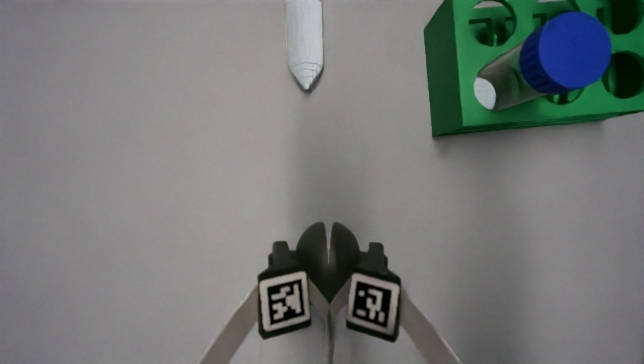

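Emit:
execute_actions(
  actions=[
    {"r1":{"base":{"translate_m":0.014},"joints":{"arm_m":0.48,"gripper_m":0.08}},"r2":{"base":{"translate_m":-0.616}}},
  ],
  cameras=[],
)

Emit:
execute_actions(
  actions=[
    {"r1":{"joints":{"lift_m":0.888}},"r2":{"base":{"rotate_rad":-1.49}}},
  ],
  cameras=["r1_wrist_camera","r1_head_camera"],
)

Emit:
execute_actions(
  actions=[
    {"r1":{"joints":{"gripper_m":0.0}}},
  ],
  cameras=[],
)

Emit:
execute_actions(
  actions=[
    {"r1":{"joints":{"lift_m":1.0}},"r2":{"base":{"translate_m":0.915},"joints":{"lift_m":0.83}}},
  ],
  cameras=["r1_wrist_camera"],
)

Scene clock: 382.63 s.
r1.base_odometry: x=+0.823 y=+0.566 heading=-3.001 (m, m, rad; r1's odometry frame)
r1.turned_by_wheels: +0.000 (rad since the last result)
r1.turned_by_imu: +0.001 (rad since the last result)
r1.base_tilt: forward=-0.2 right=-1.3 (deg)
r1.lidar_m: 2.12 2.17 1.84 1.76 1.80 2.32 2.22 1.01 0.97 0.93 0.96 0.50
r1.head_depth_mm: - 2931 941 689 622 553 1152 / 2759 2941 937 675 619 552 1146 / - 2925 938 743 619 552 1144 / 2682 2966 934 722 616 549 1143 / 2718 2969 925 737 614 548 1135 / 2677 2915 920 734 611 546 1142 / 2680 2929 918 731 609 544 1138
r1.base_status: done
r1.joint_positions: lift_m=+1.000 arm_m=+0.480 wrist_yaw_rad=+0.000 wrist_pitch_rad=-1.448 wrist_roll_rad=+0.001 gripper_m=+0.080 head_pan_rad=-1.563 head_tilt_rad=-0.803
r1.joint_status: all done
r1.motor_effort: left_wheel=+2(4) right_wheel=-3(4) lift_m=+21(21) arm_m=+4(6) wrist_yaw_rad=+0(1) wrist_pitch_rad=-1(1) wrist_roll_rad=-1(1) gripper_m=+0(79) head_pan_rad=-5(5) head_tilt_rad=+2(2) (%)
r1.hand_pose: x=-0.0216 y=-0.6321 z=+0.8813 quat_wxyz=(+0.529, +0.468, -0.530, -0.469) (m; r1's base frame)
r1.wrist_depth_mm: 271 270 270 270 270 270 271 / 270 270 271 272 270 272 272 / 271 272 272 271 272 271 272 / 273 274 272 273 273 272 272 / 274 273 273 273 273 273 273 / 275 274 276 273 276 274 274 / 274 276 275 274 276 245 244
r2.base_odometry: x=-0.521 y=-0.646 heading=+0.001 (m, m, rad; r2's odometry frame)
r2.turned_by_wheels: +0.000 (rad since the last result)
r2.turned_by_imu: +0.002 (rad since the last result)
r2.base_tilt: forward=+0.0 right=+0.0 (deg)
r2.lidar_m: 2.42 2.16 1.57 1.53 0.96 0.72 0.70 0.73 1.01 2.83 1.47 1.07
r2.head_depth_mm: 2336 2317 2278 2251 1957 1576 1360 / 2746 3019 3250 2827 2014 1576 1345 / 2760 2979 3263 2828 2009 1620 - / 2756 2996 3314 2824 2090 1576 1284 / 2759 3018 3312 2823 2037 1580 1283 / 2723 3026 3311 2810 2046 1585 1288 / 2768 3051 3376 2843 2019 1567 1286
r2.base_status: done
r2.joint_positions: lift_m=+0.869 arm_m=+0.002 wrist_yaw_rad=+0.000 wrist_pitch_rad=-0.073 wrist_roll_rad=+0.004 gripper_m=+0.001 head_pan_rad=-1.563 head_tilt_rad=-0.507
r2.joint_status: not commanded
r2.motor_effort: left_wheel=-3(9) right_wheel=+6(6) lift_m=+34(34) arm_m=-4(4) wrist_yaw_rad=+0(0) wrist_pitch_rad=+11(11) wrist_roll_rad=-3(3) gripper_m=-17(17) head_pan_rad=-4(4) head_tilt_rad=+5(4) (%)
r2.hand_pose: x=-0.0214 y=-0.4007 z=+0.9653 quat_wxyz=(+0.705, +0.026, -0.708, -0.026) (m; r2's base frame)
r2.wrist_depth_mm: - - - - - - - / - - - - - - - / - - - - - - - / - - - - - - - / - - - 159 - 835 702 / - - - - - - 540 / - - - 171 - - 762
pictures: none
No camera images: the call's "cameras" was empty. Leave "cameras" out to get every camera's image.

Scene clock: 385.97 s.
r1.base_odometry: x=+0.823 y=+0.566 heading=-3.001 (m, m, rad; r1's odometry frame)
r1.turned_by_wheels: +0.000 (rad since the last result)
r1.turned_by_imu: +0.000 (rad since the last result)
r1.base_tilt: forward=-0.2 right=-1.3 (deg)
r1.lidar_m: 2.12 2.17 1.85 1.76 1.81 2.33 2.21 1.02 0.98 0.93 0.96 0.50
r1.head_depth_mm: 2660 2949 - - 606 552 1146 / 2680 - 903 673 620 552 1147 / 2621 - 919 741 616 551 1139 / 2709 3001 901 723 615 550 1141 / 2686 2949 927 739 614 547 1139 / 2624 2983 925 732 610 546 1131 / 2671 2908 918 733 611 545 1136
r1.base_status: not commanded
r1.joint_positions: lift_m=+0.903 arm_m=+0.480 wrist_yaw_rad=+0.000 wrist_pitch_rad=-1.449 wrist_roll_rad=+0.001 gripper_m=+0.080 head_pan_rad=-1.563 head_tilt_rad=-0.803
r1.joint_status: lift_m contact_stop (moved -0.097 of -0.112)
r1.on_its_own: lift_m is slack since a contact_stop, until your next command for it (your +0.888 is given up)
r1.motor_effort: left_wheel=+1(2) right_wheel=-1(3) lift_m=+19(19) arm_m=+4(4) wrist_yaw_rad=-1(1) wrist_pitch_rad=-1(1) wrist_roll_rad=-1(1) gripper_m=+0(4) head_pan_rad=-5(5) head_tilt_rad=+2(2) (%)
r1.hand_pose: x=-0.0216 y=-0.6318 z=+0.7845 quat_wxyz=(+0.529, +0.468, -0.529, -0.469) (m; r1's base frame)
r1.wrist_depth_mm: 176 176 176 176 176 176 176 / 177 177 177 176 176 176 176 / 178 177 177 177 177 176 176 / 178 178 178 177 177 177 177 / 179 178 178 177 178 178 178 / 179 179 179 155 178 178 178 / 180 179 179 179 179 178 179
r2.base_odometry: x=-0.521 y=-0.646 heading=-1.489 (m, m, rad; r2's odometry frame)
r2.turned_by_wheels: -1.490 (rad since the last result)
r2.turned_by_imu: -1.503 (rad since the last result)
r2.base_tilt: forward=+0.0 right=-0.1 (deg)
r2.lidar_m: 3.18 1.48 1.07 3.57 2.02 1.53 1.52 0.90 0.71 0.70 0.74 1.08
r2.head_depth_mm: 548 596 651 719 808 915 1008 / 553 600 660 731 819 927 1032 / 559 607 669 742 810 898 - / 565 616 675 749 840 965 1134 / 573 623 686 764 859 983 1144 / 578 629 694 772 872 999 1169 / 585 638 702 785 888 1018 1188
r2.base_status: done
r2.joint_positions: lift_m=+0.869 arm_m=+0.002 wrist_yaw_rad=+0.000 wrist_pitch_rad=-0.073 wrist_roll_rad=+0.004 gripper_m=+0.001 head_pan_rad=-1.563 head_tilt_rad=-0.507
r2.joint_status: not commanded
r2.motor_effort: left_wheel=+4(9) right_wheel=-4(8) lift_m=+35(34) arm_m=-4(4) wrist_yaw_rad=+0(0) wrist_pitch_rad=+11(11) wrist_roll_rad=-3(3) gripper_m=-17(17) head_pan_rad=-3(3) head_tilt_rad=+4(4) (%)
r2.hand_pose: x=-0.0214 y=-0.4007 z=+0.9653 quat_wxyz=(+0.705, +0.026, -0.708, -0.026) (m; r2's base frame)
r2.wrist_depth_mm: 427 430 420 419 415 418 406 / 440 440 440 432 433 427 414 / 460 457 454 451 446 445 416 / 474 471 469 469 467 458 431 / 500 491 489 159 485 477 450 / 520 519 - 500 500 495 469 / 544 530 530 171 520 507 488
pictures: r1_head_camera (sideways: a quarter turn clockwise sets it upright), r1_wrist_camera
Images, in order (width x height): r1_head_camera 896x504, r1_wrist_camera 644x364.

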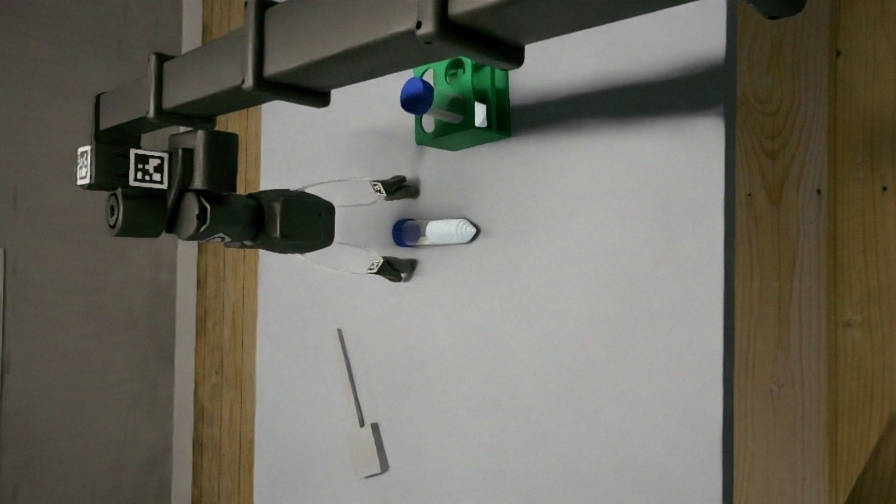

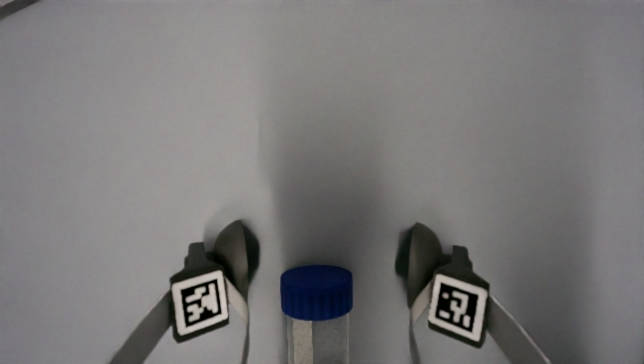

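not run: a stop came earlier in this reply.

not run: a stop came earlier in this reply.

Emit:
execute_actions(
  actions=[
    {"r1":{"joints":{"lift_m":0.907,"arm_m":0.453}}},
  ],
  cameras=[],
)

Emit:
execute_actions(
  actions=[
    {"r1":{"joints":{"gripper_m":-0.005}}},
  ],
  cameras=[],
)

Emit:
execute_actions(
  actions=[
    {"r1":{"joints":{"lift_m":1.0}},"r2":{"base":{"translate_m":0.915},"joints":{"lift_m":0.83}}},
  ],
  cameras=["r1_wrist_camera"],
)

Scene clock: 387.43 s.
r1.base_odometry: x=+0.823 y=+0.566 heading=-3.001 (m, m, rad; r1's odometry frame)
r1.turned_by_wheels: +0.000 (rad since the last result)
r1.turned_by_imu: +0.000 (rad since the last result)
r1.base_tilt: forward=-0.1 right=-1.3 (deg)
r1.lidar_m: 2.11 2.17 1.84 1.76 1.81 2.32 2.22 1.01 0.98 0.93 0.96 0.51
r1.head_depth_mm: 2685 2945 - - 608 556 1149 / 2601 - 924 674 619 554 1157 / 2633 - 898 744 618 552 1142 / 2673 2936 896 721 614 551 1137 / 2674 2895 921 739 615 550 1150 / 2677 2991 923 736 610 547 1132 / 2665 2919 918 732 611 546 1132
r1.base_status: not commanded
r1.joint_positions: lift_m=+0.907 arm_m=+0.453 wrist_yaw_rad=+0.000 wrist_pitch_rad=-1.449 wrist_roll_rad=+0.001 gripper_m=+0.080 head_pan_rad=-1.563 head_tilt_rad=-0.803
r1.joint_status: all done
r1.motor_effort: left_wheel=+1(0) right_wheel=-1(1) lift_m=+22(22) arm_m=-2(2) wrist_yaw_rad=-1(0) wrist_pitch_rad=-1(1) wrist_roll_rad=-1(1) gripper_m=+0(1) head_pan_rad=-5(4) head_tilt_rad=+2(1) (%)
r1.hand_pose: x=-0.0216 y=-0.6055 z=+0.7883 quat_wxyz=(+0.529, +0.468, -0.529, -0.469) (m; r1's base frame)
r1.wrist_depth_mm: 180 179 179 179 178 179 179 / 180 180 180 179 179 179 179 / 180 180 180 181 180 180 180 / 181 181 181 182 181 181 180 / 181 182 182 155 181 181 181 / 182 182 182 181 181 182 182 / 183 183 183 178 182 182 177
r2.base_odometry: x=-0.521 y=-0.646 heading=-1.489 (m, m, rad; r2's odometry frame)
r2.turned_by_wheels: +0.000 (rad since the last result)
r2.turned_by_imu: +0.000 (rad since the last result)
r2.base_tilt: forward=-0.1 right=+0.0 (deg)
r2.lidar_m: 3.19 1.48 1.06 3.58 2.02 1.53 1.53 0.90 0.72 0.70 0.74 1.08
r2.head_depth_mm: 549 597 652 721 807 917 1004 / 553 602 660 731 821 925 1033 / 559 607 670 739 808 899 - / 564 615 677 752 837 963 1132 / 570 623 686 761 860 982 1146 / 579 629 696 771 874 1000 1169 / 583 637 704 784 886 1017 1188
r2.base_status: not commanded
r2.joint_positions: lift_m=+0.869 arm_m=+0.002 wrist_yaw_rad=+0.000 wrist_pitch_rad=-0.073 wrist_roll_rad=+0.004 gripper_m=+0.001 head_pan_rad=-1.563 head_tilt_rad=-0.507
r2.joint_status: not commanded
r2.motor_effort: left_wheel=+5(4) right_wheel=-4(5) lift_m=+34(34) arm_m=-4(4) wrist_yaw_rad=+0(0) wrist_pitch_rad=+11(11) wrist_roll_rad=-3(3) gripper_m=-18(17) head_pan_rad=-3(3) head_tilt_rad=+4(4) (%)
r2.hand_pose: x=-0.0214 y=-0.4007 z=+0.9653 quat_wxyz=(+0.705, +0.026, -0.708, -0.026) (m; r2's base frame)
r2.wrist_depth_mm: 426 427 420 422 417 413 410 / 451 443 437 434 428 429 417 / 461 455 450 452 445 441 418 / 479 470 467 466 465 457 436 / 500 488 486 160 476 483 448 / 511 515 - 497 500 494 462 / 541 530 533 171 523 516 485
pictures: none
No camera images: the call's "cameras" was empty. Leave "cameras" out to get every camera's image.

Scene clock: 388.77 s.
r1.base_odometry: x=+0.823 y=+0.566 heading=-3.001 (m, m, rad; r1's odometry frame)
r1.turned_by_wheels: +0.000 (rad since the last result)
r1.turned_by_imu: +0.000 (rad since the last result)
r1.base_tilt: forward=-0.2 right=-1.3 (deg)
r1.lidar_m: 2.12 2.17 1.84 1.76 1.82 2.32 2.22 1.01 0.97 0.94 0.96 0.50
r1.head_depth_mm: 2680 2974 - - 608 553 1149 / 2627 - 920 675 619 552 1147 / 2670 - 902 743 619 550 1152 / 2650 2946 895 721 614 551 1141 / 2697 2908 927 735 615 549 1137 / 2648 2919 923 737 610 548 1138 / 2698 2935 916 733 610 546 1127
r1.base_status: not commanded
r1.joint_positions: lift_m=+0.907 arm_m=+0.453 wrist_yaw_rad=+0.000 wrist_pitch_rad=-1.449 wrist_roll_rad=+0.001 gripper_m=-0.004 head_pan_rad=-1.563 head_tilt_rad=-0.803
r1.joint_status: all done
r1.motor_effort: left_wheel=+1(1) right_wheel=-2(2) lift_m=+21(21) arm_m=-4(3) wrist_yaw_rad=+0(0) wrist_pitch_rad=-1(1) wrist_roll_rad=-1(1) gripper_m=-15(86) head_pan_rad=-4(5) head_tilt_rad=+2(1) (%)
r1.hand_pose: x=-0.0216 y=-0.6055 z=+0.7884 quat_wxyz=(+0.529, +0.468, -0.529, -0.469) (m; r1's base frame)
r1.wrist_depth_mm: 179 179 179 179 179 179 179 / 181 181 180 180 180 180 180 / 180 180 180 180 180 180 180 / 181 181 181 181 180 181 181 / 182 181 182 150 182 181 181 / 182 182 182 182 182 182 182 / 183 183 183 166 183 182 177
r2.base_odometry: x=-0.521 y=-0.646 heading=-1.489 (m, m, rad; r2's odometry frame)
r2.turned_by_wheels: +0.000 (rad since the last result)
r2.turned_by_imu: +0.000 (rad since the last result)
r2.base_tilt: forward=+0.0 right=-0.1 (deg)
r2.lidar_m: 3.19 1.48 1.07 3.55 2.02 1.53 1.53 0.90 0.72 0.70 0.74 1.08
r2.head_depth_mm: 550 596 653 724 806 916 1004 / 553 602 660 732 818 927 1035 / 559 610 669 742 807 893 - / 566 616 677 754 837 970 1130 / 573 620 685 763 859 981 1145 / 577 631 693 773 872 1003 1172 / 584 640 703 784 889 1019 1190
r2.base_status: not commanded
r2.joint_positions: lift_m=+0.869 arm_m=+0.002 wrist_yaw_rad=+0.000 wrist_pitch_rad=-0.073 wrist_roll_rad=+0.004 gripper_m=+0.001 head_pan_rad=-1.563 head_tilt_rad=-0.507
r2.joint_status: not commanded
r2.motor_effort: left_wheel=+4(4) right_wheel=-4(4) lift_m=+34(34) arm_m=-4(4) wrist_yaw_rad=+0(0) wrist_pitch_rad=+11(11) wrist_roll_rad=-3(3) gripper_m=-17(18) head_pan_rad=-4(3) head_tilt_rad=+4(4) (%)
r2.hand_pose: x=-0.0214 y=-0.4007 z=+0.9653 quat_wxyz=(+0.705, +0.026, -0.708, -0.026) (m; r2's base frame)
r2.wrist_depth_mm: 436 429 421 418 415 413 407 / 445 443 435 433 430 431 415 / 459 453 459 451 451 444 415 / 474 473 467 462 463 456 430 / 502 495 483 160 479 473 448 / 522 514 - 500 498 499 463 / 540 532 528 171 526 515 483
pictures: none
No camera images: the call's "cameras" was empty. Leave "cameras" out to get every camera's image.

Scene clock: 399.13 s.
r1.base_odometry: x=+0.823 y=+0.566 heading=-3.001 (m, m, rad; r1's odometry frame)
r1.turned_by_wheels: +0.000 (rad since the last result)
r1.turned_by_imu: +0.001 (rad since the last result)
r1.base_tilt: forward=-0.1 right=-1.3 (deg)
r1.lidar_m: 2.12 2.17 1.84 1.76 1.81 2.31 2.21 1.01 0.98 0.93 0.96 0.50
r1.head_depth_mm: - 2908 944 690 623 553 1148 / 2714 2963 938 676 618 553 1138 / - 2909 936 744 616 550 1140 / 2693 2931 927 738 615 548 1142 / 2664 2901 926 738 614 548 1140 / 2689 2972 921 737 613 545 1137 / 2692 2864 915 730 610 543 1138
r1.base_status: not commanded
r1.joint_positions: lift_m=+1.000 arm_m=+0.453 wrist_yaw_rad=+0.000 wrist_pitch_rad=-1.449 wrist_roll_rad=+0.001 gripper_m=-0.005 head_pan_rad=-1.563 head_tilt_rad=-0.803
r1.joint_status: all done
r1.motor_effort: left_wheel=+0(1) right_wheel=-1(1) lift_m=+22(23) arm_m=-4(3) wrist_yaw_rad=+0(0) wrist_pitch_rad=-1(1) wrist_roll_rad=-1(1) gripper_m=-4(14) head_pan_rad=-5(4) head_tilt_rad=+1(1) (%)
r1.hand_pose: x=-0.0216 y=-0.6055 z=+0.8813 quat_wxyz=(+0.529, +0.468, -0.529, -0.469) (m; r1's base frame)
r1.wrist_depth_mm: 270 269 270 270 271 270 270 / 271 271 271 271 271 270 270 / 271 272 272 271 271 272 272 / 275 273 272 272 272 273 272 / 274 273 272 273 273 274 272 / 275 275 274 - 273 270 245 / 275 275 276 276 275 217 237
r2.base_odometry: x=-0.446 y=-1.558 heading=-1.489 (m, m, rad; r2's odometry frame)
r2.turned_by_wheels: +0.000 (rad since the last result)
r2.turned_by_imu: -0.001 (rad since the last result)
r2.base_tilt: forward=-0.1 right=+0.0 (deg)
r2.lidar_m: 2.29 2.43 0.90 1.20 0.95 2.47 2.27 1.02 0.79 0.77 0.82 1.19
r2.head_depth_mm: - - - 1153 828 1015 1165 / - - 3725 1155 826 1027 1179 / - - - 1161 824 709 - / - - - 1156 826 1070 1215 / - - - 1152 827 1086 1220 / - - - 1160 833 1108 1234 / - - - 1150 831 1127 1252
r2.base_status: done
r2.joint_positions: lift_m=+0.831 arm_m=+0.002 wrist_yaw_rad=+0.000 wrist_pitch_rad=-0.074 wrist_roll_rad=+0.004 gripper_m=+0.001 head_pan_rad=-1.563 head_tilt_rad=-0.507
r2.joint_status: all done
r2.motor_effort: left_wheel=+4(9) right_wheel=-4(5) lift_m=+12(32) arm_m=-4(4) wrist_yaw_rad=+0(0) wrist_pitch_rad=+11(11) wrist_roll_rad=-3(3) gripper_m=-18(17) head_pan_rad=-3(3) head_tilt_rad=+4(4) (%)
r2.hand_pose: x=-0.0214 y=-0.4007 z=+0.9263 quat_wxyz=(+0.705, +0.026, -0.708, -0.026) (m; r2's base frame)
r2.wrist_depth_mm: - - - - - 584 476 / - - - - - 579 486 / - - - - - 569 504 / 666 - - - - 574 527 / 611 648 611 159 611 546 545 / 446 440 - 394 450 434 563 / 361 357 353 172 349 343 340
pictures: r1_wrist_camera
Images, in order (width x height): r1_wrist_camera 644x364.

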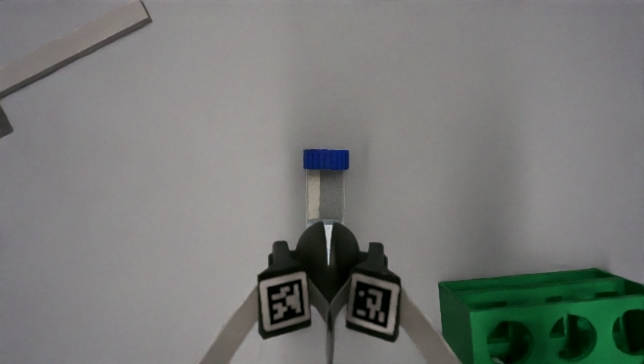

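Emit:
execute_actions(
  actions=[
    {"r1":{"joints":{"gripper_m":0.05,"arm_m":0.468,"lift_m":0.95}},"r2":{"joints":{"arm_m":0.445,"lift_m":0.822}}},
  ],
  cameras=[],
)

Emit:
execute_actions(
  actions=[
    {"r1":{"joints":{"lift_m":0.9}},"r2":{"joints":{"lift_m":0.8}}},
  ],
  cameras=["r1_wrist_camera","r1_head_camera"],
)

Scene clock: 404.00 s.
r1.base_odometry: x=+0.823 y=+0.566 heading=-3.001 (m, m, rad; r1's odometry frame)
r1.turned_by_wheels: +0.000 (rad since the last result)
r1.turned_by_imu: +0.000 (rad since the last result)
r1.base_tilt: forward=-0.1 right=-1.3 (deg)
r1.lidar_m: 2.12 2.18 1.84 1.76 1.81 2.32 2.22 1.01 0.98 0.93 0.96 0.50
r1.head_depth_mm: 2644 - 892 681 623 555 1143 / 2597 2988 936 674 620 552 1143 / 2520 2909 932 745 619 552 1145 / 2669 2950 929 743 616 548 1145 / 2675 2969 921 740 616 549 1135 / 2688 2986 918 734 611 546 1141 / 2678 2915 918 732 612 545 1137
r1.base_status: not commanded
r1.joint_positions: lift_m=+0.950 arm_m=+0.468 wrist_yaw_rad=+0.000 wrist_pitch_rad=-1.449 wrist_roll_rad=+0.001 gripper_m=+0.050 head_pan_rad=-1.563 head_tilt_rad=-0.803
r1.joint_status: all done
r1.motor_effort: left_wheel=+1(1) right_wheel=-2(2) lift_m=+17(19) arm_m=+4(4) wrist_yaw_rad=-1(1) wrist_pitch_rad=-1(1) wrist_roll_rad=-1(1) gripper_m=+0(80) head_pan_rad=-5(4) head_tilt_rad=+2(1) (%)
r1.hand_pose: x=-0.0216 y=-0.6199 z=+0.8316 quat_wxyz=(+0.529, +0.468, -0.529, -0.469) (m; r1's base frame)
r1.wrist_depth_mm: 215 222 222 221 222 221 221 / 222 221 222 223 223 222 221 / 223 222 222 222 223 222 222 / 224 223 224 223 223 224 223 / 225 224 224 223 225 224 223 / 226 226 - 225 - 224 224 / 226 226 226 226 226 220 219
r2.base_odometry: x=-0.446 y=-1.558 heading=-1.489 (m, m, rad; r2's odometry frame)
r2.turned_by_wheels: +0.000 (rad since the last result)
r2.turned_by_imu: +0.000 (rad since the last result)
r2.base_tilt: forward=-0.1 right=+0.0 (deg)
r2.lidar_m: 2.29 2.43 0.90 1.20 0.95 2.48 2.25 1.02 0.78 0.77 0.82 1.19
r2.head_depth_mm: - - - 1157 862 - - / - - 3642 2974 809 1040 1187 / - - 3940 - 796 1049 1195 / - - - 1154 828 1065 1212 / - - - 1159 824 1092 1224 / - - - 1151 828 1112 1236 / - - - 1159 826 1127 1259
r2.base_status: not commanded
r2.joint_positions: lift_m=+0.823 arm_m=+0.445 wrist_yaw_rad=+0.000 wrist_pitch_rad=-0.074 wrist_roll_rad=+0.004 gripper_m=+0.001 head_pan_rad=-1.563 head_tilt_rad=-0.507
r2.joint_status: all done
r2.motor_effort: left_wheel=+4(4) right_wheel=-4(4) lift_m=+12(12) arm_m=+2(2) wrist_yaw_rad=+0(0) wrist_pitch_rad=+11(11) wrist_roll_rad=-3(3) gripper_m=-17(18) head_pan_rad=-3(3) head_tilt_rad=+4(4) (%)
r2.hand_pose: x=-0.0214 y=-0.8435 z=+0.9183 quat_wxyz=(+0.705, +0.026, -0.708, -0.026) (m; r2's base frame)
r2.wrist_depth_mm: - - - - - - - / - - - - - - - / - - - - - - - / - - - - - - - / - - - 160 - - - / 430 428 - 374 423 417 435 / 330 329 319 172 325 320 319
pictures: none
No camera images: the call's "cameras" was empty. Leave "cameras" out to get every camera's image.

Scene clock: 405.23 s.
r1.base_odometry: x=+0.823 y=+0.566 heading=-3.001 (m, m, rad; r1's odometry frame)
r1.turned_by_wheels: +0.000 (rad since the last result)
r1.turned_by_imu: +0.000 (rad since the last result)
r1.base_tilt: forward=-0.1 right=-1.4 (deg)
r1.lidar_m: 2.11 2.17 1.84 1.76 1.81 2.32 2.22 1.01 0.98 0.93 0.96 0.50
r1.head_depth_mm: 2689 2945 - - 606 554 1142 / 2615 - 905 673 617 553 1152 / 2603 - 902 743 616 551 1139 / 2677 2959 901 727 615 549 1149 / 2726 2946 925 736 613 548 1136 / 2644 2925 921 737 612 546 1139 / 2662 2880 915 736 611 546 1129
r1.base_status: not commanded
r1.joint_positions: lift_m=+0.903 arm_m=+0.468 wrist_yaw_rad=+0.000 wrist_pitch_rad=-1.450 wrist_roll_rad=+0.001 gripper_m=+0.050 head_pan_rad=-1.563 head_tilt_rad=-0.803
r1.joint_status: lift_m contact_stop (moved -0.047 of -0.050)
r1.on_its_own: lift_m is slack since a contact_stop, until your next command for it
r1.motor_effort: left_wheel=+0(1) right_wheel=-1(2) lift_m=+16(19) arm_m=+4(4) wrist_yaw_rad=+0(0) wrist_pitch_rad=+0(1) wrist_roll_rad=-1(1) gripper_m=-2(2) head_pan_rad=-5(5) head_tilt_rad=+1(1) (%)
r1.hand_pose: x=-0.0216 y=-0.6195 z=+0.7848 quat_wxyz=(+0.529, +0.469, -0.529, -0.470) (m; r1's base frame)
r1.wrist_depth_mm: 177 178 177 177 177 176 176 / 177 178 177 177 177 177 177 / 178 178 178 178 178 178 178 / 178 179 178 153 178 178 178 / 179 179 179 179 179 179 178 / 180 179 - 180 - 179 179 / 180 180 180 156 181 180 179
r2.base_odometry: x=-0.446 y=-1.558 heading=-1.489 (m, m, rad; r2's odometry frame)
r2.turned_by_wheels: +0.000 (rad since the last result)
r2.turned_by_imu: +0.000 (rad since the last result)
r2.base_tilt: forward=+0.0 right=-0.1 (deg)
r2.lidar_m: 2.29 2.44 0.90 1.20 0.95 2.47 2.26 1.02 0.79 0.77 0.82 1.19
r2.head_depth_mm: - - - 1148 864 - - / - - 3727 3001 795 1042 1195 / - - 3943 3262 793 1053 1188 / - - 3999 1182 827 1071 1208 / - - - 1148 830 1085 1230 / - - - 1164 826 1110 1233 / - - - 1163 832 1128 1259
r2.base_status: not commanded
r2.joint_positions: lift_m=+0.801 arm_m=+0.445 wrist_yaw_rad=+0.003 wrist_pitch_rad=-0.070 wrist_roll_rad=+0.004 gripper_m=+0.001 head_pan_rad=-1.563 head_tilt_rad=-0.507
r2.joint_status: all done
r2.motor_effort: left_wheel=+5(5) right_wheel=-5(6) lift_m=+12(13) arm_m=+2(2) wrist_yaw_rad=-3(4) wrist_pitch_rad=+9(11) wrist_roll_rad=-3(3) gripper_m=-18(18) head_pan_rad=-3(3) head_tilt_rad=+5(5) (%)
r2.hand_pose: x=-0.0207 y=-0.8436 z=+0.8974 quat_wxyz=(+0.705, +0.026, -0.708, -0.024) (m; r2's base frame)
r2.wrist_depth_mm: - - - - - - - / - - - - - - - / - - - - - - - / - - - - - - - / - - - 160 - - - / 396 391 - 246 396 379 381 / 302 299 222 170 294 294 294
pictures: r1_head_camera (sideways: a quarter turn clockwise sets it upright), r1_wrist_camera
Images, in order (width x height): r1_head_camera 896x504, r1_wrist_camera 644x364.

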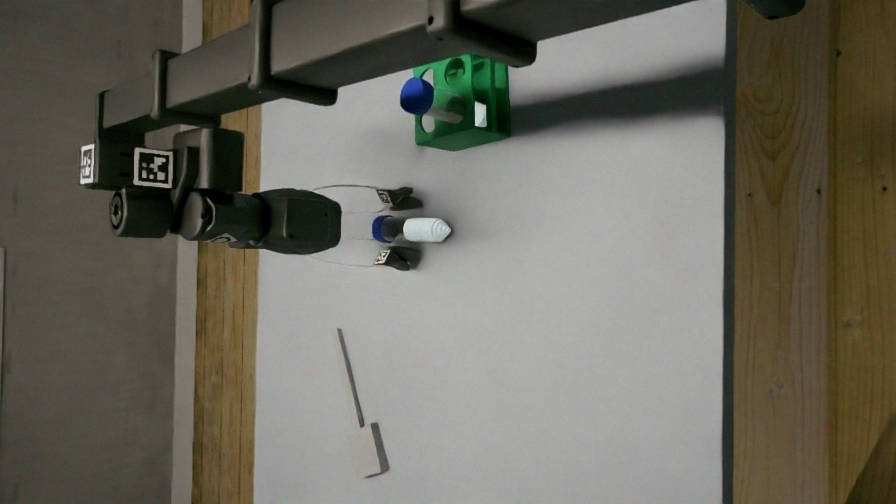

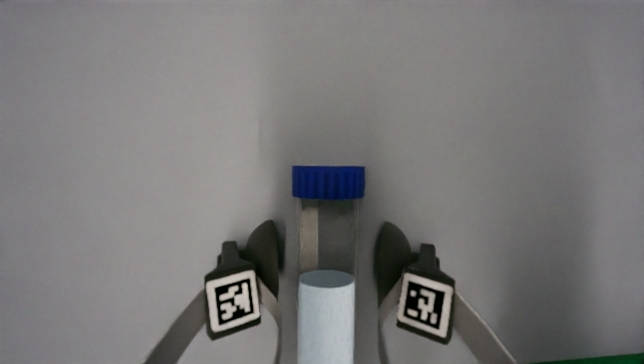

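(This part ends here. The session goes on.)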